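## Task

Put the lever into the notch labelled 2 on the small number plates so that its latch is seated all the way down in that notch. Pressing the red bar next to the handle frees the latch. It only counts if the lever stays there on its own at the end, not because the robot is holding it.

## Robot and tools

Robot: two xArm7 arms, left_arm and right_arm, each with seven revolute joints and a parallel two-finger gripper. The likely approach is to press the red release bar, swing the lever to the wanted notch, let the latch drop in, and then let go.

Frame: all printed poses share one scene frame. The origin is on the table top midway between the arms, +z is up, +x reaches out over the table, and left_arm sits on the +y side. The arm names do not tell you which side of a picture you are looking at. The left_arm base is at (-0.025, +0.326, 0) m with quat_wxyz (+0.997, 0, 0, -0.081). The right_arm base is at (-0.014, -0.325, 0) m with quat_wxyz (+0.996, 0, 0, +0.086).

Gripper geometry: the fingers point along the gripper's +z axis and close along its y axis. end_effector_position is the pinch point, which lies about 2 cm short of the fingertips when closed. Closing pushes the tips roughly 10 mm further along +z. The printed hand position can be somewhat wrong, more so when the arm is stretched far.

execute_actions takes "actions", a list holding zero or one item, plus an optional "pictures" boolean (images are included by default).
- Empty list: no command is sent; you just get the current state back.
- Motion: {"rows": [...], "steps": n}. Give 1 to 15 rows and n from 1 to 15 (default 15). Each step lasts 1/30 s and uses one row; if there are fewer rows than steps, the last row is repeated. Every row is one flat list of 16 numbers covering both arms, even when only one arm moves. In order: left_arm waist, shoulder, upper arm roll, elbow, forearm roll, wrist pitch, wrist roll, opening; then the same eight for right_arm. Joint values are absolute target angles in radians, on the same scale as the Joint positions line. They are not offsets. Opening runs from -1 (closed) to +1 (fully open).
- Wait: {"steps": n} with n up to 300. No new command is sent, and the count starts at the previous result, so your reply time is included.

Joint ranges (rad), same for both arms: waist -6.283..6.283, shoulder -2.059..2.094, upper arm roll -6.283..6.283, elbow -0.192..3.927, forearm roll -6.283..6.283, wrist pitch -1.693..3.142, wrist roll -6.283..6.283. A call is refused, and nothing is sent, if any target is more than 0.010 rad beyond a range end and also further out than that joint's last reported angle. The true ends can differ by up to 0.010 rad. A target beyond the true end is cut off at that end, and you get "joint sent to its limit". That line can refer to an earlier motion that is still running. If the line is missing, the joint may still be at its end.

Motion behaviour: joint targets move at most 3.14 rad/s and need 0.16 s to reach that speed. All joints of an arm are timed so that, starting from rest, they finish together. On each step a target can be at most 0.623 rad from the measured angle. If the targets would move the gripper more than 70 mm away from where it is measured, the whole arm's targets are pulled back. Between calls the arms keep heading toward your last row until they have nearly stopped (a blocked or very slow move counts as still moving) or a step is HELD. After that, only a new action makes them move on or press harder. Fingers that are already moving finish their motion.

Result lines: the state line gives, per arm, end_effector_position (m), end_effector_quat_wxyz, and linear and angular velocities (m/s, rad/s). Joint positions and Joint velocities give one block per arm: seven joints (rad, rad/s), then the finger pad gap (m, m/s; 0.084 m is fully open). grip_measured is the actual opening on the command scale (-1..1). "joint command not followed" means a clearance check changed or blocked some joint targets, while the rest of the row was still applied. HELD marks steps on which your row, or part of it, was not sent. MOTOR HOT appears from 65 °C. At 80 °C an OVER-TEMPERATURE FAULT brakes that arm until it has cooled. Holding loads, even while you think, heats the motors.

Gripping: to hold something, keep commanding an opening clearly below grip_measured; the bigger the gap, the firmer the squeeze. Force per finger pad is about 24 N, for parts up to about 6 cm wide. Fast closing can press harder, sometimes hard enough to force the fingers open. Sending back the grip_measured value still gives a light squeeze, which weakens as the part gets wider.

Load limits (N m): waist 46, shoulder 46, upper arm roll 27.6, elbow 27.6, forearm roll 27.6, wrist pitch 18.4, wrist roll 18.4. The weight of a held object counts toward these. If a limit is reached, that arm halts, backs the joint off slightly, freezes for 10 s and drops the rest of the call.

Cameras: cam_left_wrist and cam_right_wrist, each 672x504. In the optical frame, +z looks forward, +x points right in the image and +y points down. zoom_image takes "camera" (one of those two names) and "region" [x0, y0, x1, y1] in pixels of that camera's latest image, measured from the top-left corner, at most 504x504. It returns an enlarged view. read_manual (section "licences") only returns licence text.

finished_scene takes "scene", the current scene's number. It ends that scene for good, reports whether the goal was met, and gives the next task. Replying without any tool call ends everything. Before you finish, release the lever and check that it stays latched without the robot.

Avoid: arms colliding or pushing on each other, slamming into the lever or base, forcing joints hard enough to cause torque faults, dropping things, and stops of any kind. Move smoothly and efficiently.

Each tool is called after "Call:" as name([rows], argument=value, ...), one row to a line, values as JSON.

## Session

Call:
execute_actions(actions=[])

Scene clock: 0.00 s of 5200.00 s.
left_arm: end_effector_position=(+0.3571, +0.2346, +0.1543) grip_measured=+1.00 end_effector_quat_wxyz=(-0.490, -0.234, +0.604, -0.584) end_effector_velocity=(-0.000, +0.000, -0.001) end_effector_angular_velocity=(+0.001, +0.001, +0.000) | right_arm: end_effector_position=(+0.4519, +0.1344, +0.3748) grip_measured=+1.00 end_effector_quat_wxyz=(+0.389, -0.361, +0.831, -0.165) end_effector_velocity=(-0.000, +0.000, +0.001) end_effector_angular_velocity=(-0.000, -0.001, +0.000)
Joint positions: left_arm=[-1.646 -1.293  2.042  1.138 -0.347  1.442  2.648  0.084] | right_arm=[ 0.318  0.257  0.562  1.538 -1.04   1.026 -2.515  0.084]
Joint velocities: left_arm=[ 0.     0.     0.001 -0.001  0.    -0.    -0.     0.   ] | right_arm=[ 0.001 -0.001 -0.    -0.    -0.     0.001 -0.    -0.   ]

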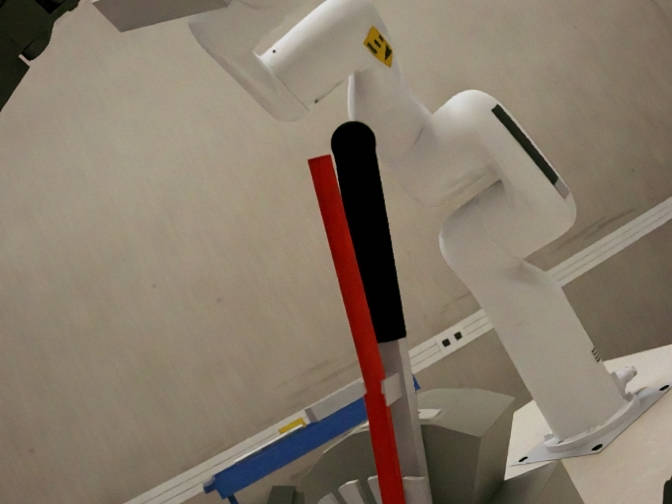

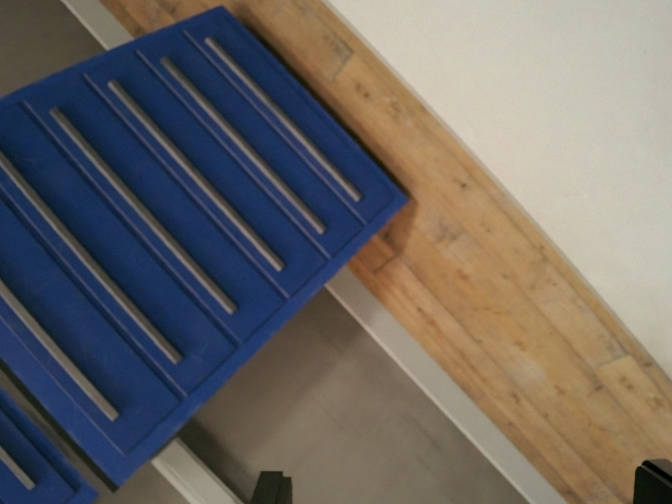

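Call:
execute_actions([
  {"rows":[[-1.646,-1.293,2.042,1.138,-0.347,1.10,2.648,1,0.318,0.257,0.562,1.538,-1.04,1.026,-2.515,1]],"steps":15},
])

Scene clock: 33.63 s of 5200.00 s.
left_arm: end_effector_position=(+0.4297, +0.2430, +0.1059) grip_measured=+1.00 end_effector_quat_wxyz=(-0.376, -0.355, +0.621, -0.589) end_effector_velocity=(+0.012, +0.001, -0.008) end_effector_angular_velocity=(+0.033, -0.002, +0.045) | right_arm: end_effector_position=(+0.4517, +0.1344, +0.3749) grip_measured=+1.00 end_effector_quat_wxyz=(+0.389, -0.361, +0.831, -0.165) end_effector_velocity=(-0.000, -0.000, +0.000) end_effector_angular_velocity=(+0.000, -0.000, +0.000)
Joint positions: left_arm=[-1.646 -1.293  2.042  1.138 -0.347  1.106  2.648  0.084] | right_arm=[ 0.318  0.257  0.562  1.538 -1.04   1.026 -2.515  0.084]
Joint velocities: left_arm=[-0.003  0.    -0.002 -0.005 -0.    -0.064 -0.001 -0.   ] | right_arm=[-0.001 -0.001  0.    -0.     0.001 -0.001 -0.001 -0.   ]
Steps of this call (steps 1 to 90: nothing new was sent; then 30.13 s passed at rest; steps 91 to 105: all 15 steps of this action). Readings (joint positions):
91: left_arm=[-1.646 -1.293 2.042 1.138 -0.347 1.442 2.648] | right_arm=[0.318 0.257 0.562 1.538 -1.040 1.026 -2.515]
92: left_arm=[-1.646 -1.293 2.042 1.138 -0.347 1.436 2.648] | right_arm=[0.318 0.257 0.562 1.538 -1.040 1.026 -2.515]
94: left_arm=[-1.646 -1.293 2.041 1.137 -0.347 1.386 2.648] | right_arm=[0.318 0.257 0.562 1.538 -1.040 1.026 -2.515]
98: left_arm=[-1.646 -1.293 2.042 1.139 -0.347 1.195 2.648] | right_arm=[0.318 0.257 0.562 1.538 -1.040 1.026 -2.515]
105: the state above

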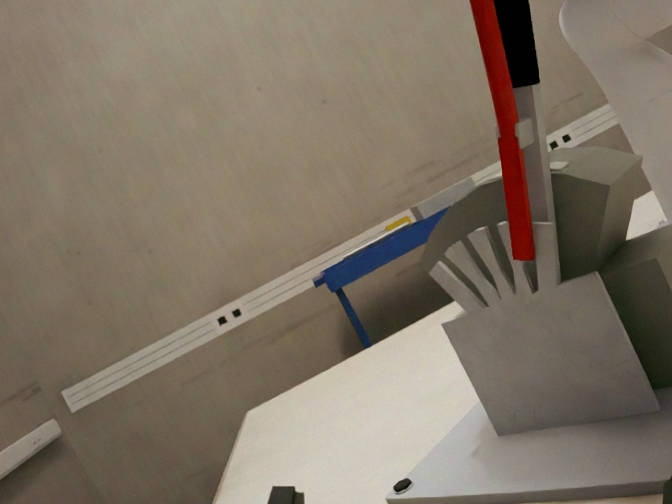

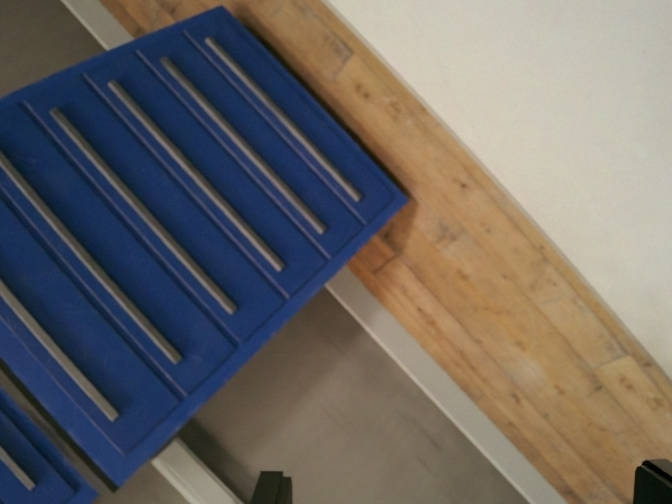

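Call:
execute_actions([
  {"rows":[[-1.646,-1.293,2.042,1.138,-0.347,1.10,2.648,1,-0.5,0.1,0.562,1.538,-1.04,1.026,-2.515,1]],"steps":15},
], pictures=false)

Call:
execute_actions([
  {"rows":[[-0.492,-0.306,0,1.359,0,1.665,2.488,1,-0.5,0.1,0.562,1.538,-1.04,1.026,-2.515,1]],"steps":15},
], pictures=false)

Call:
execute_actions([
  {"steps":45},
])

Scene clock: 68.07 s of 5200.00 s.
left_arm: end_effector_position=(+0.4310, +0.2435, +0.1050) grip_measured=+1.00 end_effector_quat_wxyz=(-0.374, -0.357, +0.621, -0.589) end_effector_velocity=(-0.000, -0.000, +0.001) end_effector_angular_velocity=(-0.001, -0.000, -0.000) | right_arm: end_effector_position=(+0.5445, +0.0030, +0.4092) grip_measured=+1.00 end_effector_quat_wxyz=(+0.390, -0.246, +0.861, -0.214) end_effector_velocity=(+0.176, -0.328, +0.061) end_effector_angular_velocity=(+0.022, -0.095, -0.581)
Joint positions: left_arm=[-1.646 -1.293  2.042  1.138 -0.347  1.1    2.648  0.084] | right_arm=[ 0.068  0.202  0.561  1.538 -1.04   1.026 -2.515  0.084]
Joint velocities: left_arm=[ 0.     0.    -0.001 -0.001 -0.001 -0.    -0.    -0.   ] | right_arm=[-0.576 -0.1   -0.004 -0.002  0.001  0.002  0.    -0.   ]
Steps of this call (steps 1 to 15: the robot went on to your last target; steps 16 to 90: nothing new was sent; then 30.93 s passed at rest; steps 91 to 105: all 15 steps of this action). Readings (joint positions):
91: left_arm=[-1.646 -1.293 2.042 1.138 -0.347 1.100 2.648] | right_arm=[0.318 0.257 0.562 1.538 -1.040 1.026 -2.515]
92: left_arm=[-1.646 -1.293 2.042 1.138 -0.347 1.100 2.648] | right_arm=[0.314 0.256 0.563 1.537 -1.040 1.026 -2.515]
94: left_arm=[-1.646 -1.293 2.042 1.138 -0.347 1.100 2.648] | right_arm=[0.283 0.248 0.569 1.536 -1.040 1.025 -2.515]
98: left_arm=[-1.646 -1.293 2.042 1.138 -0.347 1.100 2.648] | right_arm=[0.201 0.229 0.560 1.539 -1.040 1.026 -2.515]
105: the state above

Scene clock: 68.57 s of 5200.00 s.
left_arm: end_effector_position=(+0.4337, +0.3492, +0.2139) grip_measured=+1.00 end_effector_quat_wxyz=(-0.254, -0.329, +0.729, -0.544) end_effector_velocity=(-0.047, +0.215, +0.252) end_effector_angular_velocity=(+0.752, -0.438, +0.023) | right_arm: end_effector_position=(+0.6067, -0.1698, +0.4412) grip_measured=+1.00 end_effector_quat_wxyz=(+0.378, -0.113, +0.878, -0.272) end_effector_velocity=(+0.072, -0.360, +0.065) end_effector_angular_velocity=(-0.006, -0.105, -0.580)
Joint positions: left_arm=[-1.409 -1.057  1.806  1.212 -0.232  1.287  2.595  0.084] | right_arm=[-0.222  0.15   0.562  1.538 -1.04   1.026 -2.515  0.084]
Joint velocities: left_arm=[ 0.616  0.612 -0.611  0.154  0.246  0.4   -0.113 -0.   ] | right_arm=[-0.583 -0.106  0.001 -0.001  0.    -0.001 -0.002  0.   ]
Steps of this call (steps 1 to 15: all 15 steps of this action). Readings (joint positions):
1: left_arm=[-1.646 -1.293 2.042 1.138 -0.347 1.100 2.648] | right_arm=[0.049 0.199 0.561 1.538 -1.040 1.026 -2.515]
2: left_arm=[-1.642 -1.290 2.039 1.138 -0.344 1.105 2.646] | right_arm=[0.030 0.196 0.561 1.538 -1.040 1.026 -2.515]
4: left_arm=[-1.614 -1.262 2.011 1.145 -0.327 1.133 2.639] | right_arm=[-0.009 0.189 0.562 1.538 -1.040 1.026 -2.515]
8: left_arm=[-1.541 -1.189 1.937 1.175 -0.291 1.191 2.622] | right_arm=[-0.086 0.175 0.562 1.538 -1.040 1.026 -2.515]
15: the state above

Scene clock: 70.07 s of 5200.00 s.
left_arm: end_effector_position=(+0.3096, +0.1651, +0.4265) grip_measured=+1.00 end_effector_quat_wxyz=(-0.010, -0.088, +0.995, -0.044) end_effector_velocity=(-0.142, -0.286, -0.011) end_effector_angular_velocity=(+0.376, -0.093, -0.724) | right_arm: end_effector_position=(+0.6165, -0.3432, +0.4717) grip_measured=+1.00 end_effector_quat_wxyz=(+0.357, +0.015, +0.874, -0.328) end_effector_velocity=(+0.000, +0.000, +0.001) end_effector_angular_velocity=(+0.000, -0.001, +0.000)
Joint positions: left_arm=[-0.534 -0.336  0.233  1.353 -0.009  1.65   2.492  0.084] | right_arm=[-0.5    0.1    0.562  1.538 -1.04   1.026 -2.515  0.084]
Joint velocities: left_arm=[ 0.172  0.127 -0.968  0.027  0.037  0.06  -0.017 -0.   ] | right_arm=[ 0.001 -0.    -0.001  0.001 -0.    -0.     0.    -0.   ]
Steps of this call (steps 1 to 45: the robot went on to your last target). Readings (joint positions):
1: left_arm=[-1.388 -1.036 1.785 1.217 -0.224 1.301 2.591] | right_arm=[-0.241 0.147 0.562 1.538 -1.040 1.026 -2.515]
2: left_arm=[-1.367 -1.015 1.764 1.222 -0.216 1.314 2.587] | right_arm=[-0.261 0.143 0.562 1.538 -1.040 1.026 -2.515]
4: left_arm=[-1.322 -0.970 1.719 1.233 -0.199 1.340 2.580] | right_arm=[-0.300 0.136 0.562 1.538 -1.040 1.026 -2.515]
8: left_arm=[-1.220 -0.869 1.618 1.254 -0.167 1.393 2.565] | right_arm=[-0.378 0.122 0.562 1.538 -1.040 1.026 -2.515]
45: the state above

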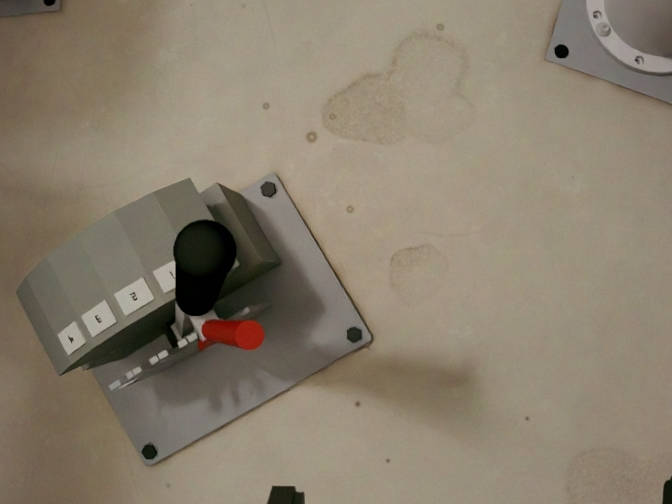

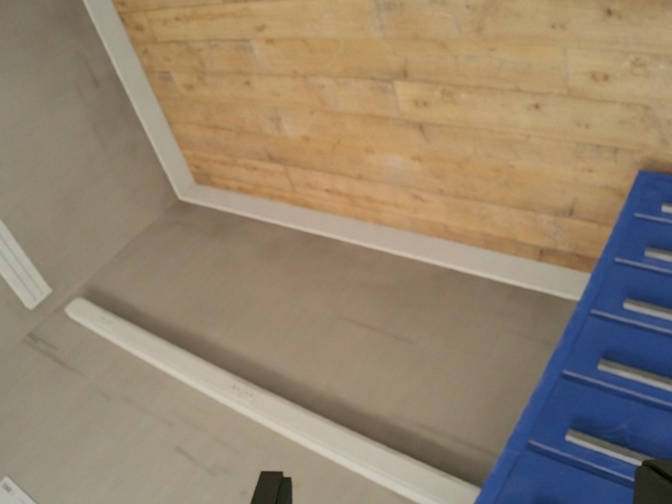

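Call:
execute_actions(actions=[])

Scene clock: 71.17 s of 5200.00 s.
left_arm: end_effector_position=(+0.2701, +0.0999, +0.4201) grip_measured=+1.00 end_effector_quat_wxyz=(+0.000, -0.000, +1.000, -0.000) end_effector_velocity=(-0.000, -0.000, -0.000) end_effector_angular_velocity=(+0.001, +0.000, -0.002) | right_arm: end_effector_position=(+0.6165, -0.3433, +0.4717) grip_measured=+1.00 end_effector_quat_wxyz=(+0.357, +0.015, +0.874, -0.328) end_effector_velocity=(-0.000, -0.000, -0.001) end_effector_angular_velocity=(+0.002, +0.000, -0.001)
Joint positions: left_arm=[-0.492 -0.306  0.     1.359  0.     1.665  2.488  0.084] | right_arm=[-0.5    0.1    0.562  1.538 -1.04   1.026 -2.515  0.084]
Joint velocities: left_arm=[ 0.     0.001 -0.002 -0.     0.    -0.     0.    -0.   ] | right_arm=[-0.    -0.    -0.    -0.001  0.001  0.     0.001  0.   ]
Steps of this call (steps 1 to 30: the robot went on to your last target; steps 31 to 33: nothing new was sent). Readings (joint positions):
1: left_arm=[-0.528 -0.332 0.201 1.354 -0.008 1.652 2.492] | right_arm=[-0.500 0.100 0.562 1.538 -1.040 1.026 -2.515]
2: left_arm=[-0.522 -0.328 0.168 1.355 -0.006 1.654 2.491] | right_arm=[-0.500 0.100 0.562 1.538 -1.040 1.026 -2.515]
4: left_arm=[-0.511 -0.320 0.104 1.356 -0.004 1.658 2.490] | right_arm=[-0.500 0.100 0.562 1.538 -1.040 1.026 -2.515]
8: left_arm=[-0.498 -0.309 0.023 1.358 -0.001 1.663 2.488] | right_arm=[-0.500 0.100 0.562 1.538 -1.040 1.026 -2.515]
33: the state above
All arms were judged still, so your last target was given up. Only a new action makes them travel on or press farther. Fingers that are still opening or closing keep moving.

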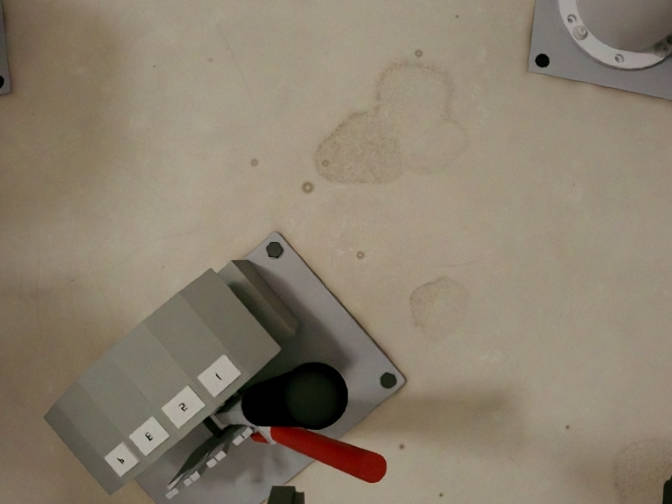

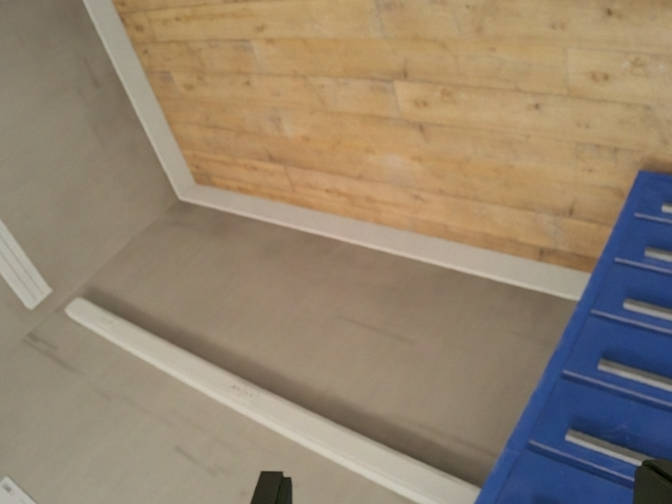

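Call:
execute_actions([
  {"rows":[[-0.574,-0.735,0,0.710,0,1.009,3.259,1,-0.5,0.1,0.562,1.538,-1.04,1.026,-2.515,1]],"steps":15},
], pictures=false)

Call:
execute_actions([
  {"steps":25},
])

Scene clock: 115.23 s of 5200.00 s.
left_arm: end_effector_position=(+0.2477, +0.0802, +0.3593) grip_measured=+1.00 end_effector_quat_wxyz=(+0.197, +0.387, +0.898, -0.067) end_effector_velocity=(+0.001, -0.010, -0.020) end_effector_angular_velocity=(-0.006, -0.279, -0.443) | right_arm: end_effector_position=(+0.6165, -0.3433, +0.4717) grip_measured=+1.00 end_effector_quat_wxyz=(+0.357, +0.015, +0.874, -0.328) end_effector_velocity=(+0.000, +0.001, -0.000) end_effector_angular_velocity=(+0.000, +0.000, +0.002)
Joint positions: left_arm=[-0.572 -0.723 -0.     0.73  -0.     1.033  3.222  0.084] | right_arm=[-0.5    0.1    0.562  1.538 -1.04   1.026 -2.515  0.084]
Joint velocities: left_arm=[-0.028 -0.148  0.01  -0.244  0.001 -0.307  0.462  0.   ] | right_arm=[ 0.     0.     0.001 -0.     0.    -0.001 -0.    -0.   ]
Steps of this call (steps 1 to 90: nothing new was sent; then 40.57 s passed at rest; steps 91 to 105: all 15 steps of this action). Readings (joint positions):
91: left_arm=[-0.492 -0.306 0.000 1.359 -0.000 1.665 2.488] | right_arm=[-0.500 0.100 0.562 1.538 -1.040 1.026 -2.515]
92: left_arm=[-0.493 -0.309 0.000 1.354 0.000 1.659 2.494] | right_arm=[-0.500 0.100 0.562 1.538 -1.040 1.026 -2.515]
94: left_arm=[-0.499 -0.341 0.001 1.305 0.000 1.607 2.545] | right_arm=[-0.500 0.100 0.562 1.538 -1.040 1.026 -2.515]
98: left_arm=[-0.536 -0.536 -0.001 1.020 -0.000 1.324 2.840] | right_arm=[-0.500 0.100 0.562 1.538 -1.040 1.026 -2.515]
105: the state above

Scene clock: 116.07 s of 5200.00 s.
left_arm: end_effector_position=(+0.2473, +0.0794, +0.3576) grip_measured=+1.00 end_effector_quat_wxyz=(+0.206, +0.404, +0.889, -0.066) end_effector_velocity=(-0.000, +0.000, +0.001) end_effector_angular_velocity=(-0.001, -0.001, -0.000) | right_arm: end_effector_position=(+0.6165, -0.3433, +0.4717) grip_measured=+1.00 end_effector_quat_wxyz=(+0.357, +0.015, +0.874, -0.328) end_effector_velocity=(+0.000, +0.001, +0.000) end_effector_angular_velocity=(-0.001, -0.001, +0.003)
Joint positions: left_arm=[-0.574 -0.735  0.     0.71   0.     1.009  3.259  0.084] | right_arm=[-0.5    0.1    0.562  1.538 -1.04   1.026 -2.515  0.084]
Joint velocities: left_arm=[-0.    -0.001  0.     0.    -0.    -0.     0.     0.   ] | right_arm=[ 0.001 -0.    -0.    -0.    -0.002 -0.001 -0.     0.   ]
Steps of this call (steps 1 to 25: the robot went on to your last target). Readings (joint positions):
1: left_arm=[-0.572 -0.726 0.000 0.723 0.000 1.024 3.235] | right_arm=[-0.500 0.100 0.562 1.538 -1.040 1.026 -2.515]
2: left_arm=[-0.573 -0.729 0.000 0.720 0.000 1.019 3.243] | right_arm=[-0.500 0.100 0.562 1.538 -1.040 1.026 -2.515]
4: left_arm=[-0.573 -0.731 0.000 0.716 0.000 1.013 3.252] | right_arm=[-0.500 0.100 0.562 1.538 -1.040 1.026 -2.515]
8: left_arm=[-0.574 -0.733 0.000 0.712 0.000 1.010 3.257] | right_arm=[-0.500 0.100 0.562 1.538 -1.040 1.026 -2.515]
25: the state above

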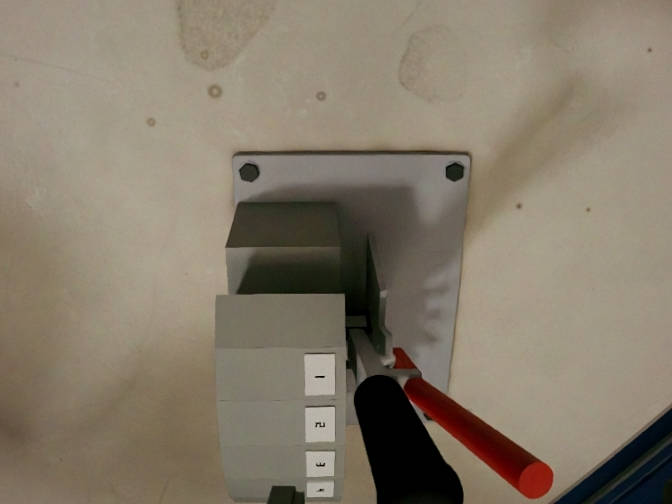

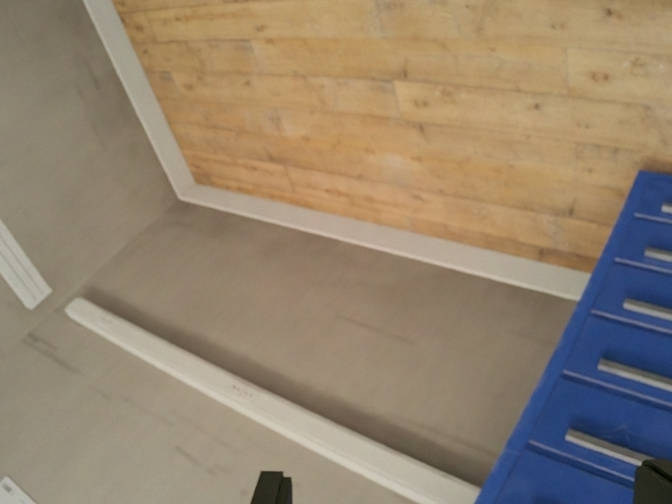

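Call:
execute_actions([
  {"rows":[[-0.578,-0.595,0,0.587,0,0.746,3.259,1,-0.5,0.1,0.562,1.538,-1.04,1.026,-2.515,1]],"steps":15},
])

Scene clock: 122.47 s of 5200.00 s.
left_arm: end_effector_position=(+0.2711, +0.0558, +0.2873) grip_measured=+1.00 end_effector_quat_wxyz=(+0.207, +0.406, +0.888, -0.066) end_effector_velocity=(+0.005, -0.006, -0.004) end_effector_angular_velocity=(-0.017, -0.020, -0.001) | right_arm: end_effector_position=(+0.6165, -0.3433, +0.4717) grip_measured=+1.00 end_effector_quat_wxyz=(+0.357, +0.015, +0.874, -0.328) end_effector_velocity=(+0.000, +0.001, +0.001) end_effector_angular_velocity=(+0.000, -0.001, +0.002)
Joint positions: left_arm=[-0.578 -0.598 -0.     0.59   0.     0.751  3.259  0.084] | right_arm=[-0.5    0.1    0.562  1.538 -1.04   1.026 -2.515  0.084]
Joint velocities: left_arm=[-0.001  0.016 -0.001 -0.015  0.    -0.057  0.    -0.   ] | right_arm=[ 0.001 -0.     0.     0.001 -0.    -0.001  0.    -0.   ]
Steps of this call (steps 1 to 15: the robot went on to your last target; steps 16 to 90: nothing new was sent; then 2.90 s passed at rest; steps 91 to 105: all 15 steps of this action). Readings (joint positions):
91: left_arm=[-0.574 -0.735 0.000 0.710 -0.000 1.009 3.259] | right_arm=[-0.500 0.100 0.562 1.538 -1.040 1.026 -2.515]
92: left_arm=[-0.574 -0.733 -0.000 0.708 0.000 1.003 3.259] | right_arm=[-0.500 0.100 0.562 1.538 -1.040 1.026 -2.515]
94: left_arm=[-0.575 -0.711 -0.000 0.690 0.000 0.953 3.259] | right_arm=[-0.500 0.100 0.562 1.538 -1.040 1.026 -2.515]
98: left_arm=[-0.577 -0.628 0.000 0.614 -0.000 0.816 3.259] | right_arm=[-0.500 0.100 0.562 1.538 -1.040 1.026 -2.515]
105: the state above

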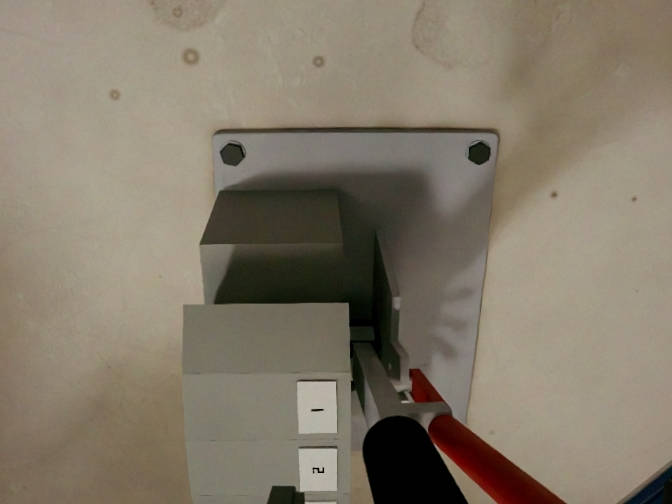

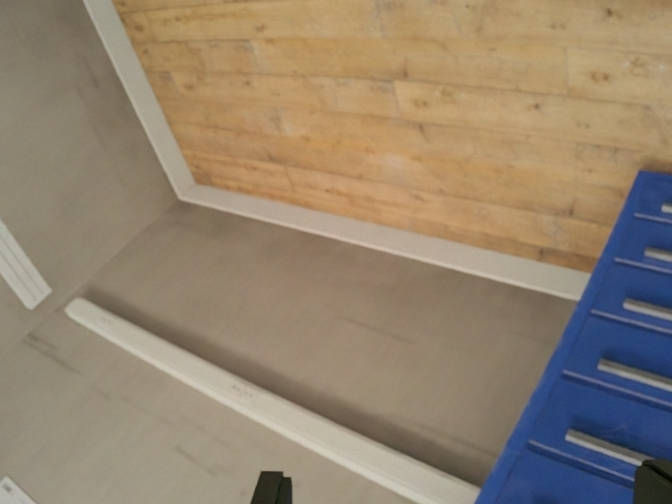

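Call:
execute_actions([
  {"rows":[[-0.580,-0.595,0,0.587,0,0.746,3.259,0.7,-0.5,0.1,0.562,1.538,-1.04,1.026,-2.515,1],[-0.582,-0.595,0,0.587,0,0.746,3.259,0.5,-0.5,0.1,0.562,1.538,-1.04,1.026,-2.515,1],[-0.582,-0.595,0,0.587,0,0.746,3.259,0.5,-0.5,0.1,0.562,1.538,-1.04,1.026,-2.515,1],[-0.582,-0.595,0,0.587,0,0.746,3.259,0.5,-0.5,0.1,0.562,1.538,-1.04,1.026,-2.515,1],[-0.585,-0.595,0,0.587,0,0.746,3.259,0.3,-0.5,0.1,0.562,1.538,-1.04,1.026,-2.515,1],[-0.585,-0.595,0,0.587,0,0.746,3.259,0.3,-0.5,0.1,0.562,1.538,-1.04,1.026,-2.515,1],[-0.585,-0.595,0,0.587,0,0.746,3.259,0.3,-0.5,0.1,0.562,1.538,-1.04,1.026,-2.515,1],[-0.588,-0.595,0,0.587,0,0.746,3.259,0.1,-0.5,0.1,0.562,1.538,-1.04,1.026,-2.515,1],[-0.588,-0.595,0,0.587,0,0.746,3.259,0.1,-0.5,0.1,0.562,1.538,-1.04,1.026,-2.515,1],[-0.588,-0.595,0,0.587,0,0.746,3.259,0.1,-0.5,0.1,0.562,1.538,-1.04,1.026,-2.515,1],[-0.590,-0.595,0,0.587,0,0.746,3.259,-0.1,-0.5,0.1,0.562,1.538,-1.04,1.026,-2.515,1]],"steps":15},
])

Scene clock: 134.37 s of 5200.00 s.
left_arm: end_effector_position=(+0.2690, +0.0530, +0.2857) grip_measured=-0.06 end_effector_quat_wxyz=(+0.206, +0.409, +0.886, -0.067) end_effector_velocity=(-0.009, -0.009, +0.000) end_effector_angular_velocity=(+0.004, -0.004, -0.031) | right_arm: end_effector_position=(+0.6165, -0.3433, +0.4717) grip_measured=+1.00 end_effector_quat_wxyz=(+0.357, +0.015, +0.874, -0.328) end_effector_velocity=(+0.000, -0.001, +0.001) end_effector_angular_velocity=(-0.000, -0.002, -0.001)
Joint positions: left_arm=[-0.588 -0.596  0.001  0.588  0.     0.746  3.259  0.042] | right_arm=[-0.5    0.1    0.562  1.538 -1.04   1.026 -2.515  0.084]
Joint velocities: left_arm=[-0.022 -0.003 -0.012 -0.001 -0.001  0.002 -0.    -0.025] | right_arm=[-0.001 -0.001 -0.     0.002 -0.    -0.    -0.    -0.   ]
Steps of this call (steps 1 to 15: the robot went on to your last target; steps 16 to 90: nothing new was sent; then 8.40 s passed at rest; steps 91 to 105: all 15 steps of this action). Readings (joint positions):
91: left_arm=[-0.578 -0.595 0.000 0.587 -0.000 0.746 3.259] | right_arm=[-0.500 0.100 0.562 1.538 -1.040 1.026 -2.515]
92: left_arm=[-0.578 -0.595 0.000 0.587 0.000 0.746 3.259] | right_arm=[-0.500 0.100 0.562 1.538 -1.040 1.026 -2.515]
94: left_arm=[-0.579 -0.595 0.000 0.587 0.000 0.746 3.259] | right_arm=[-0.500 0.100 0.562 1.538 -1.040 1.026 -2.515]
98: left_arm=[-0.581 -0.596 0.003 0.588 0.001 0.746 3.259] | right_arm=[-0.500 0.100 0.562 1.538 -1.040 1.026 -2.515]
105: the state above

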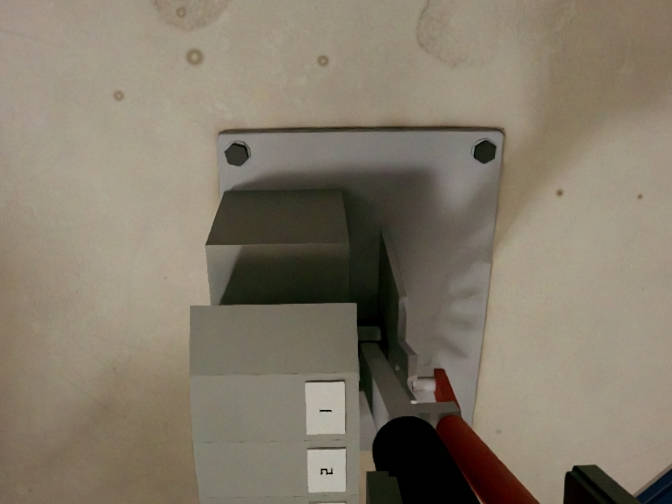

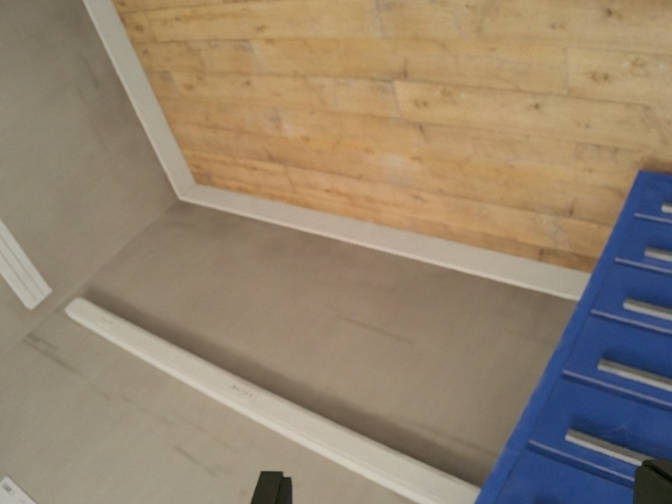

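Call:
execute_actions([
  {"rows":[[-0.593,-0.595,0,0.587,0,0.746,3.259,-0.25,-0.5,0.1,0.562,1.538,-1.04,1.026,-2.515,1],[-0.593,-0.595,0,0.587,0,0.746,3.259,-0.25,-0.5,0.1,0.562,1.538,-1.04,1.026,-2.515,1],[-0.593,-0.595,0,0.587,0,0.746,3.259,-0.25,-0.5,0.1,0.562,1.538,-1.04,1.026,-2.515,1],[-0.596,-0.595,0,0.587,0,0.746,3.259,-0.4,-0.5,0.1,0.562,1.538,-1.04,1.026,-2.515,1],[-0.596,-0.595,0,0.587,0,0.746,3.259,-0.4,-0.5,0.1,0.562,1.538,-1.04,1.026,-2.515,1],[-0.596,-0.595,0,0.587,0,0.746,3.259,-0.4,-0.5,0.1,0.562,1.538,-1.04,1.026,-2.515,1],[-0.598,-0.595,0,0.587,0,0.746,3.259,-0.55,-0.5,0.1,0.562,1.538,-1.04,1.026,-2.515,1]],"steps":15},
])

Scene clock: 139.23 s of 5200.00 s.
left_arm: end_effector_position=(+0.2669, +0.0511, +0.2852) grip_measured=-0.16 end_effector_quat_wxyz=(+0.205, +0.413, +0.885, -0.068) end_effector_velocity=(-0.001, -0.001, +0.001) end_effector_angular_velocity=(-0.001, -0.001, -0.004) | right_arm: end_effector_position=(+0.6165, -0.3433, +0.4717) grip_measured=+1.00 end_effector_quat_wxyz=(+0.357, +0.015, +0.874, -0.328) end_effector_velocity=(-0.000, -0.000, -0.000) end_effector_angular_velocity=(-0.000, +0.001, -0.001)
Joint positions: left_arm=[-0.596 -0.595  0.002  0.587  0.001  0.746  3.259  0.037] | right_arm=[-0.5    0.1    0.562  1.538 -1.04   1.026 -2.515  0.084]
Joint velocities: left_arm=[-0.003  0.    -0.001  0.001  0.    -0.    -0.     0.   ] | right_arm=[-0.    -0.    -0.     0.     0.     0.002 -0.     0.   ]
Steps of this call (steps 1 to 15: the robot went on to your last target; steps 16 to 90: nothing new was sent; then 1.37 s passed at rest; steps 91 to 105: all 15 steps of this action). Readings (joint positions):
91: left_arm=[-0.590 -0.595 -0.000 0.587 -0.000 0.746 3.259] | right_arm=[-0.500 0.100 0.562 1.538 -1.040 1.026 -2.515]
92: left_arm=[-0.591 -0.595 -0.001 0.587 -0.000 0.746 3.259] | right_arm=[-0.500 0.100 0.562 1.538 -1.040 1.026 -2.515]
94: left_arm=[-0.592 -0.595 -0.000 0.587 -0.000 0.746 3.259] | right_arm=[-0.500 0.100 0.562 1.538 -1.040 1.026 -2.515]
98: left_arm=[-0.594 -0.595 0.001 0.587 0.000 0.746 3.259] | right_arm=[-0.500 0.100 0.562 1.538 -1.040 1.026 -2.515]
105: the state above

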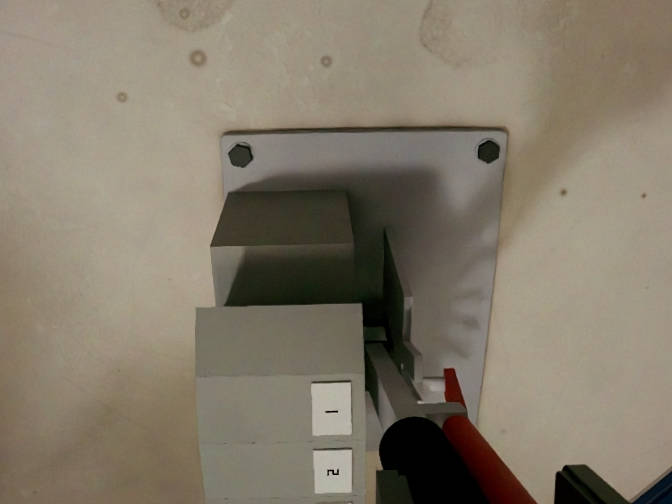

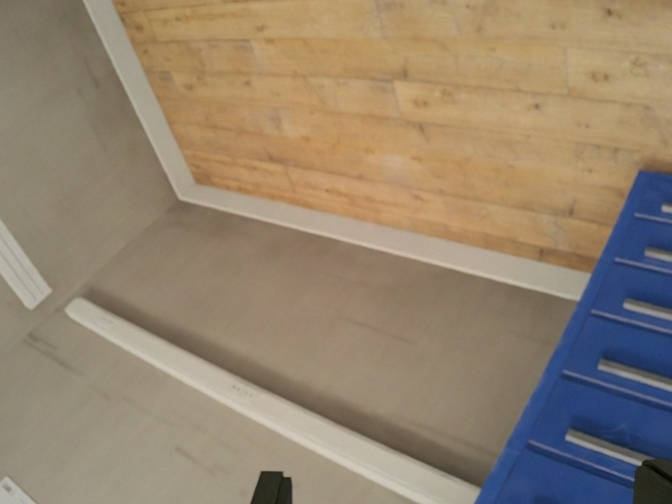

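Call:
execute_actions([
  {"rows":[[-0.598,-0.573,0,0.614,0,0.766,3.258,-0.55,-0.5,0.1,0.562,1.538,-1.04,1.026,-2.515,1],[-0.599,-0.551,0,0.641,0,0.785,3.257,-0.55,-0.5,0.1,0.562,1.538,-1.04,1.026,-2.515,1],[-0.599,-0.529,0,0.668,0,0.805,3.257,-0.55,-0.5,0.1,0.562,1.538,-1.04,1.026,-2.515,1],[-0.600,-0.507,0,0.695,0,0.825,3.256,-0.55,-0.5,0.1,0.562,1.538,-1.04,1.026,-2.515,1],[-0.601,-0.484,0,0.722,0,0.844,3.255,-0.55,-0.5,0.1,0.562,1.538,-1.04,1.026,-2.515,1],[-0.601,-0.462,0,0.749,0,0.864,3.255,-0.55,-0.5,0.1,0.562,1.538,-1.04,1.026,-2.515,1],[-0.602,-0.440,0,0.776,0,0.884,3.254,-0.55,-0.5,0.1,0.562,1.538,-1.04,1.026,-2.515,1],[-0.603,-0.418,0,0.803,0,0.903,3.253,-0.55,-0.5,0.1,0.562,1.538,-1.04,1.026,-2.515,1],[-0.603,-0.396,0,0.830,0,0.923,3.253,-0.55,-0.5,0.1,0.562,1.538,-1.04,1.026,-2.515,1],[-0.604,-0.374,0,0.857,0,0.943,3.252,-0.55,-0.5,0.1,0.562,1.538,-1.04,1.026,-2.515,1]],"steps":15},
])

Scene clock: 158.63 s of 5200.00 s.
left_arm: end_effector_position=(+0.2863, +0.0273, +0.2959) grip_measured=-0.17 end_effector_quat_wxyz=(+0.142, +0.419, +0.895, -0.048) end_effector_velocity=(+0.026, -0.030, +0.012) end_effector_angular_velocity=(+0.120, +0.127, -0.002) | right_arm: end_effector_position=(+0.6165, -0.3433, +0.4717) grip_measured=+1.00 end_effector_quat_wxyz=(+0.357, +0.015, +0.874, -0.328) end_effector_velocity=(-0.000, +0.000, +0.001) end_effector_angular_velocity=(-0.001, -0.001, +0.000)
Joint positions: left_arm=[-0.604 -0.395  0.001  0.827  0.     0.921  3.253  0.036] | right_arm=[-0.5    0.1    0.562  1.538 -1.04   1.026 -2.515  0.084]
Joint velocities: left_arm=[-0.008  0.258 -0.002  0.319  0.     0.235 -0.008 -0.001] | right_arm=[ 0.    -0.001  0.001  0.001 -0.001  0.001 -0.     0.   ]
Steps of this call (steps 1 to 15: the robot went on to your last target; steps 16 to 90: nothing new was sent; then 15.90 s passed at rest; steps 91 to 105: all 15 steps of this action). Readings (joint positions):
91: left_arm=[-0.597 -0.595 0.002 0.587 0.000 0.746 3.259] | right_arm=[-0.500 0.100 0.562 1.538 -1.040 1.026 -2.515]
92: left_arm=[-0.597 -0.593 0.002 0.590 -0.000 0.748 3.259] | right_arm=[-0.500 0.100 0.562 1.538 -1.040 1.026 -2.515]
94: left_arm=[-0.597 -0.579 0.002 0.605 -0.000 0.761 3.258] | right_arm=[-0.500 0.100 0.562 1.538 -1.040 1.026 -2.515]
98: left_arm=[-0.599 -0.518 0.001 0.678 0.000 0.814 3.256] | right_arm=[-0.500 0.100 0.562 1.538 -1.040 1.026 -2.515]
105: the state above

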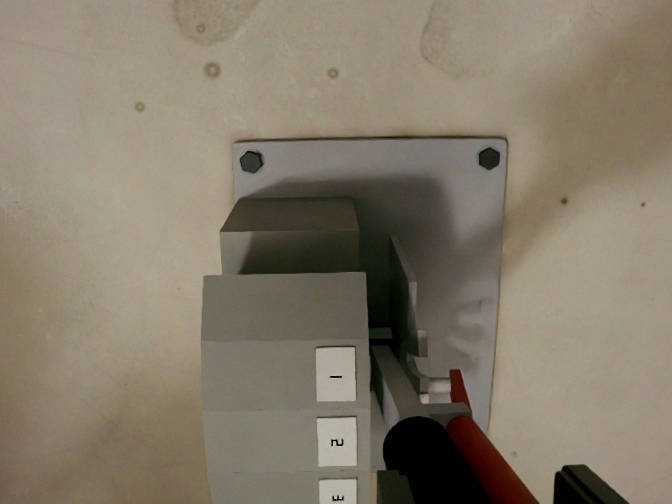

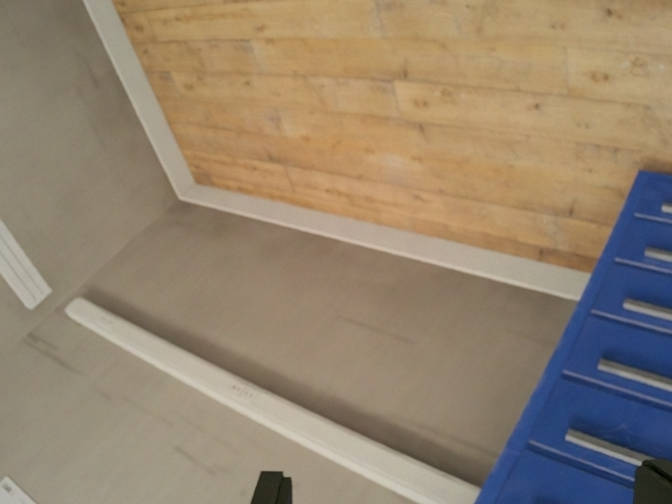

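Call:
execute_actions([
  {"rows":[[-0.604,-0.352,0,0.885,0,0.963,3.251,-0.55,-0.5,0.1,0.562,1.538,-1.04,1.026,-2.515,1],[-0.605,-0.330,0,0.912,0,0.983,3.251,-0.55,-0.5,0.1,0.562,1.538,-1.04,1.026,-2.515,1],[-0.605,-0.308,0,0.940,0,1.003,3.250,-0.55,-0.5,0.1,0.562,1.538,-1.04,1.026,-2.515,1],[-0.606,-0.286,0,0.968,0,1.023,3.250,-0.55,-0.5,0.1,0.562,1.538,-1.04,1.026,-2.515,1],[-0.606,-0.264,0,0.995,0,1.043,3.249,-0.55,-0.5,0.1,0.562,1.538,-1.04,1.026,-2.515,1],[-0.607,-0.242,0,1.023,0,1.063,3.248,-0.55,-0.5,0.1,0.562,1.538,-1.04,1.026,-2.515,1],[-0.607,-0.220,0,1.051,0,1.083,3.248,-0.55,-0.5,0.1,0.562,1.538,-1.04,1.026,-2.515,1],[-0.608,-0.198,0,1.079,0,1.103,3.247,-0.55,-0.5,0.1,0.562,1.538,-1.04,1.026,-2.515,1],[-0.608,-0.176,0,1.106,0,1.123,3.247,-0.55,-0.5,0.1,0.562,1.538,-1.04,1.026,-2.515,1],[-0.609,-0.154,0,1.134,0,1.143,3.246,-0.55,-0.5,0.1,0.562,1.538,-1.04,1.026,-2.515,1]],"steps":15},
], pictures=false)

Call:
execute_actions([
  {"steps":10},
])

Scene clock: 167.80 s of 5200.00 s.
left_arm: end_effector_position=(+0.3093, +0.0007, +0.3057) grip_measured=-0.18 end_effector_quat_wxyz=(+0.077, +0.423, +0.902, -0.026) end_effector_velocity=(+0.025, -0.030, +0.005) end_effector_angular_velocity=(+0.118, +0.122, -0.001) | right_arm: end_effector_position=(+0.6165, -0.3433, +0.4717) grip_measured=+1.00 end_effector_quat_wxyz=(+0.357, +0.015, +0.874, -0.328) end_effector_velocity=(+0.000, +0.001, -0.001) end_effector_angular_velocity=(-0.000, +0.002, +0.002)
Joint positions: left_arm=[-0.609 -0.177 -0.001  1.105 -0.     1.12   3.247  0.036] | right_arm=[-0.5    0.1    0.562  1.538 -1.04   1.026 -2.515  0.084]
Joint velocities: left_arm=[-0.007  0.258 -0.002  0.329  0.001  0.241 -0.008 -0.   ] | right_arm=[ 0.002  0.001  0.    -0.001  0.     0.    -0.001  0.   ]
Steps of this call (steps 1 to 30: the robot went on to your last target; steps 31 to 100: nothing new was sent; then 5.33 s passed at rest; steps 101 to 115: all 15 steps of this action). Readings (joint positions):
101: left_arm=[-0.604 -0.374 0.000 0.857 -0.000 0.943 3.252] | right_arm=[-0.500 0.100 0.562 1.538 -1.040 1.026 -2.515]
102: left_arm=[-0.604 -0.372 0.000 0.859 -0.000 0.946 3.252] | right_arm=[-0.500 0.100 0.562 1.538 -1.040 1.026 -2.515]
104: left_arm=[-0.604 -0.358 0.000 0.876 -0.000 0.958 3.251] | right_arm=[-0.500 0.100 0.562 1.538 -1.040 1.026 -2.515]
108: left_arm=[-0.606 -0.299 -0.000 0.953 0.000 1.012 3.250] | right_arm=[-0.500 0.100 0.562 1.538 -1.040 1.026 -2.515]
115: the state above

Scene clock: 168.13 s of 5200.00 s.
left_arm: end_effector_position=(+0.3112, -0.0013, +0.3060) grip_measured=-0.18 end_effector_quat_wxyz=(+0.069, +0.423, +0.903, -0.024) end_effector_velocity=(+0.001, -0.001, -0.000) end_effector_angular_velocity=(+0.004, +0.004, +0.000) | right_arm: end_effector_position=(+0.6165, -0.3433, +0.4717) grip_measured=+1.00 end_effector_quat_wxyz=(+0.357, +0.015, +0.874, -0.328) end_effector_velocity=(-0.000, -0.001, -0.001) end_effector_angular_velocity=(-0.001, +0.003, -0.002)
Joint positions: left_arm=[-0.609 -0.155 -0.001  1.133 -0.     1.142  3.246  0.036] | right_arm=[-0.5    0.1    0.562  1.538 -1.04   1.026 -2.515  0.084]
Joint velocities: left_arm=[-0.     0.008  0.     0.009 -0.     0.007  0.    -0.   ] | right_arm=[-0.001  0.001 -0.    -0.002 -0.     0.001  0.    -0.   ]
Steps of this call (steps 1 to 10: the robot went on to your last target). Readings (joint positions):
1: left_arm=[-0.609 -0.170 -0.001 1.114 -0.000 1.127 3.247] | right_arm=[-0.500 0.100 0.562 1.538 -1.040 1.026 -2.515]
2: left_arm=[-0.609 -0.165 -0.001 1.121 -0.000 1.132 3.246] | right_arm=[-0.500 0.100 0.562 1.538 -1.040 1.026 -2.515]
4: left_arm=[-0.609 -0.160 -0.001 1.127 -0.000 1.137 3.246] | right_arm=[-0.500 0.100 0.562 1.538 -1.040 1.026 -2.515]
8: left_arm=[-0.609 -0.156 -0.001 1.132 -0.000 1.142 3.246] | right_arm=[-0.500 0.100 0.562 1.538 -1.040 1.026 -2.515]
10: the state above

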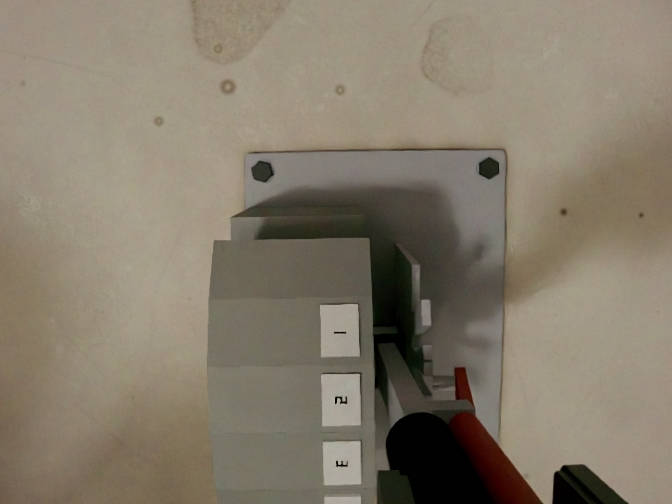

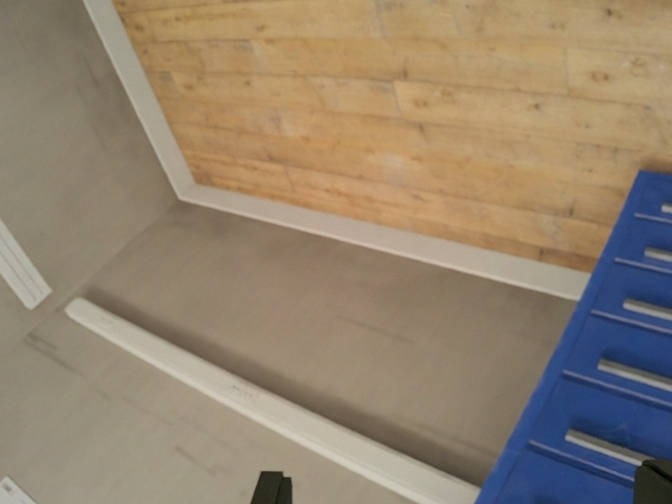

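Call:
zoom_image(camera="cam_left_wrist", region=[300, 230, 560, 480])

Region (300, 230, 560, 480) of cam_left_wrist's 672x504 image, scaled by 1.938, with more detail than that image has; it fills the top 485 rows of this view, and the rest is white.

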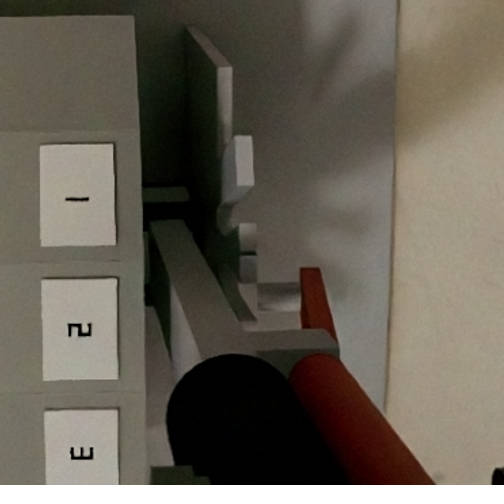

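Call:
execute_actions([
  {"rows":[[-0.609,-0.165,0,1.120,0,1.133,3.246,-0.15,-0.5,0.1,0.562,1.538,-1.04,1.026,-2.515,1],[-0.608,-0.165,0,1.120,0,1.133,3.246,-0.1,-0.5,0.1,0.562,1.538,-1.04,1.026,-2.515,1],[-0.607,-0.165,0,1.120,0,1.133,3.246,-0.05,-0.5,0.1,0.562,1.538,-1.04,1.026,-2.515,1],[-0.606,-0.165,0,1.120,0,1.133,3.246,0,-0.5,0.1,0.562,1.538,-1.04,1.026,-2.515,1],[-0.605,-0.165,0,1.120,0,1.133,3.246,0.05,-0.5,0.1,0.562,1.538,-1.04,1.026,-2.515,1],[-0.604,-0.165,0,1.120,0,1.133,3.246,0.1,-0.5,0.1,0.562,1.538,-1.04,1.026,-2.515,1],[-0.603,-0.165,0,1.120,0,1.133,3.246,0.15,-0.5,0.1,0.562,1.538,-1.04,1.026,-2.515,1],[-0.602,-0.165,0,1.120,0,1.133,3.246,0.2,-0.5,0.1,0.562,1.538,-1.04,1.026,-2.515,1],[-0.601,-0.165,0,1.120,0,1.133,3.246,0.25,-0.5,0.1,0.562,1.538,-1.04,1.026,-2.515,1],[-0.600,-0.165,0,1.120,0,1.133,3.246,0.3,-0.5,0.1,0.562,1.538,-1.04,1.026,-2.515,1]],"steps":15},
])

Scene clock: 182.57 s of 5200.00 s.
left_arm: end_effector_position=(+0.3117, +0.0009, +0.3064) grip_measured=+0.27 end_effector_quat_wxyz=(+0.073, +0.421, +0.904, -0.025) end_effector_velocity=(+0.017, +0.023, -0.010) end_effector_angular_velocity=(+0.017, +0.015, +0.054) | right_arm: end_effector_position=(+0.6165, -0.3433, +0.4717) grip_measured=+1.00 end_effector_quat_wxyz=(+0.357, +0.015, +0.874, -0.328) end_effector_velocity=(-0.000, +0.001, +0.001) end_effector_angular_velocity=(-0.001, -0.001, +0.002)
Joint positions: left_arm=[-0.603 -0.166 -0.003  1.121 -0.001  1.133  3.246  0.056] | right_arm=[-0.5    0.1    0.562  1.538 -1.04   1.026 -2.515  0.084]
Joint velocities: left_arm=[ 0.025  0.007  0.032 -0.014  0.007  0.002  0.     0.009] | right_arm=[ 0.001 -0.001  0.001  0.    -0.001  0.    -0.001  0.   ]
Steps of this call (steps 1 to 30: the robot went on to your last target; steps 31 to 100: nothing new was sent; then 10.60 s passed at rest; steps 101 to 115: all 15 steps of this action). Readings (joint positions):
101: left_arm=[-0.609 -0.154 -0.000 1.134 -0.000 1.143 3.246] | right_arm=[-0.500 0.100 0.562 1.538 -1.040 1.026 -2.515]
102: left_arm=[-0.609 -0.155 -0.000 1.133 -0.000 1.142 3.246] | right_arm=[-0.500 0.100 0.562 1.538 -1.040 1.026 -2.515]
104: left_arm=[-0.609 -0.158 -0.000 1.128 -0.000 1.137 3.246] | right_arm=[-0.500 0.100 0.562 1.538 -1.040 1.026 -2.515]
108: left_arm=[-0.607 -0.165 -0.002 1.125 -0.001 1.133 3.246] | right_arm=[-0.500 0.100 0.562 1.538 -1.040 1.026 -2.515]
115: the state above

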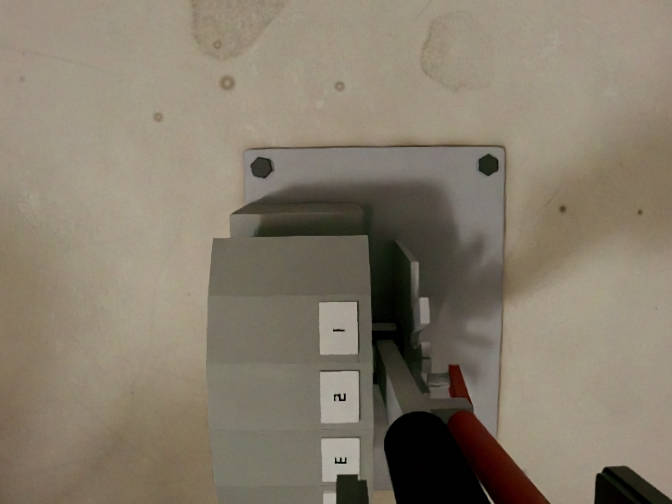

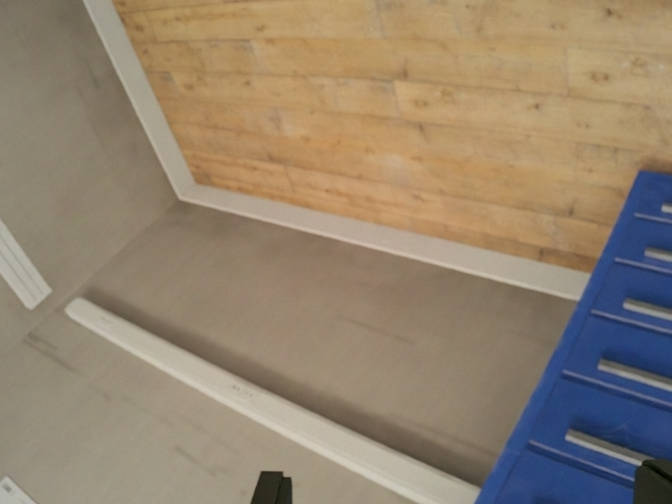

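Call:
execute_actions([
  {"rows":[[-0.599,-0.165,0,1.120,0,1.133,3.246,0.4,-0.5,0.1,0.562,1.538,-1.04,1.026,-2.515,1],[-0.598,-0.165,0,1.120,0,1.133,3.246,0.5,-0.5,0.1,0.562,1.538,-1.04,1.026,-2.515,1],[-0.597,-0.165,0,1.120,0,1.133,3.246,0.6,-0.5,0.1,0.562,1.538,-1.04,1.026,-2.515,1],[-0.596,-0.165,0,1.120,0,1.133,3.246,0.7,-0.5,0.1,0.562,1.538,-1.04,1.026,-2.515,1],[-0.595,-0.165,0,1.120,0,1.133,3.246,0.8,-0.5,0.1,0.562,1.538,-1.04,1.026,-2.515,1]],"steps":15},
])

Call:
zoom_image(camera="cam_left_wrist", region=[300, 230, 560, 480])

Scene clock: 188.23 s of 5200.00 s.
left_arm: end_effector_position=(+0.3149, +0.0049, +0.3054) grip_measured=+0.79 end_effector_quat_wxyz=(+0.072, +0.416, +0.906, -0.024) end_effector_velocity=(+0.000, +0.000, +0.001) end_effector_angular_velocity=(-0.001, -0.001, -0.000) | right_arm: end_effector_position=(+0.6165, -0.3433, +0.4717) grip_measured=+1.00 end_effector_quat_wxyz=(+0.357, +0.015, +0.874, -0.328) end_effector_velocity=(-0.000, +0.000, +0.001) end_effector_angular_velocity=(+0.000, -0.001, -0.000)
Joint positions: left_arm=[-0.595 -0.165 -0.     1.12  -0.     1.133  3.246  0.076] | right_arm=[-0.5    0.1    0.562  1.538 -1.04   1.026 -2.515  0.084]
Joint velocities: left_arm=[ 0.001 -0.001 -0.001  0.     0.    -0.     0.     0.002] | right_arm=[-0.    -0.001 -0.    -0.     0.001 -0.     0.001 -0.   ]
Steps of this call (steps 1 to 15: the robot went on to your last target; steps 16 to 90: nothing new was sent; then 2.17 s passed at rest; steps 91 to 105: all 15 steps of this action). Readings (joint positions):
91: left_arm=[-0.600 -0.165 -0.000 1.120 -0.000 1.133 3.246] | right_arm=[-0.500 0.100 0.562 1.538 -1.040 1.026 -2.515]
92: left_arm=[-0.600 -0.165 -0.000 1.120 -0.000 1.133 3.246] | right_arm=[-0.500 0.100 0.562 1.538 -1.040 1.026 -2.515]
94: left_arm=[-0.599 -0.165 -0.000 1.120 -0.000 1.133 3.246] | right_arm=[-0.500 0.100 0.562 1.538 -1.040 1.026 -2.515]
98: left_arm=[-0.597 -0.165 0.000 1.120 0.000 1.133 3.246] | right_arm=[-0.500 0.100 0.562 1.538 -1.040 1.026 -2.515]
105: the state above

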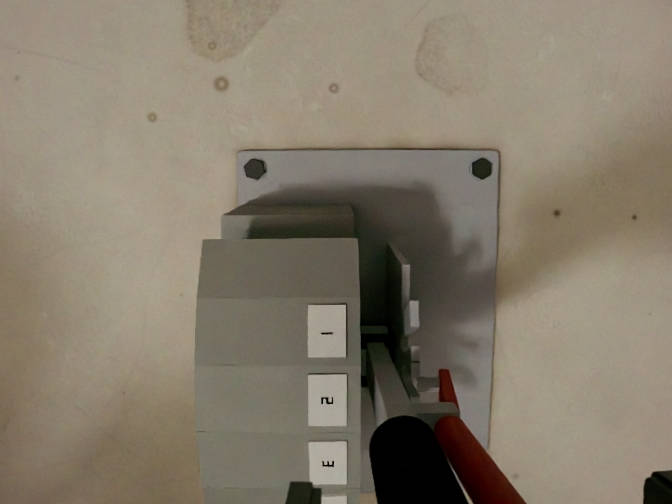

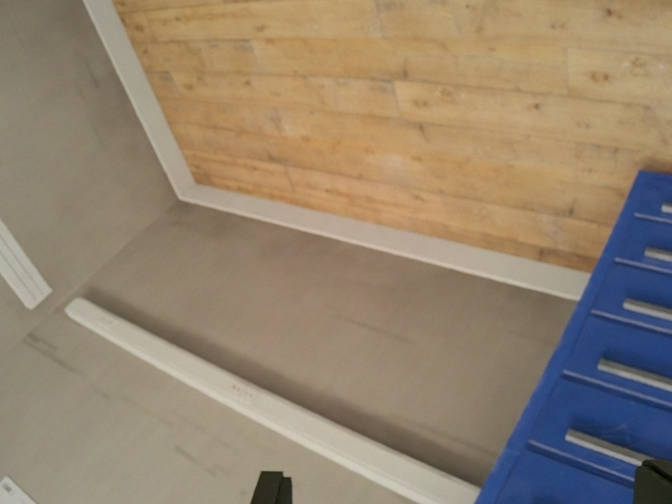

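Region (300, 230, 560, 480) of cam_left_wrist's 672x504 image, scaled by 1.938, with more detail than that image has; it fills the top 485 rows of this view, and the rest is white.

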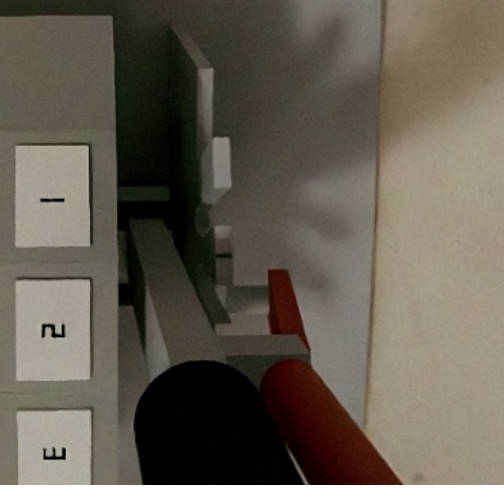

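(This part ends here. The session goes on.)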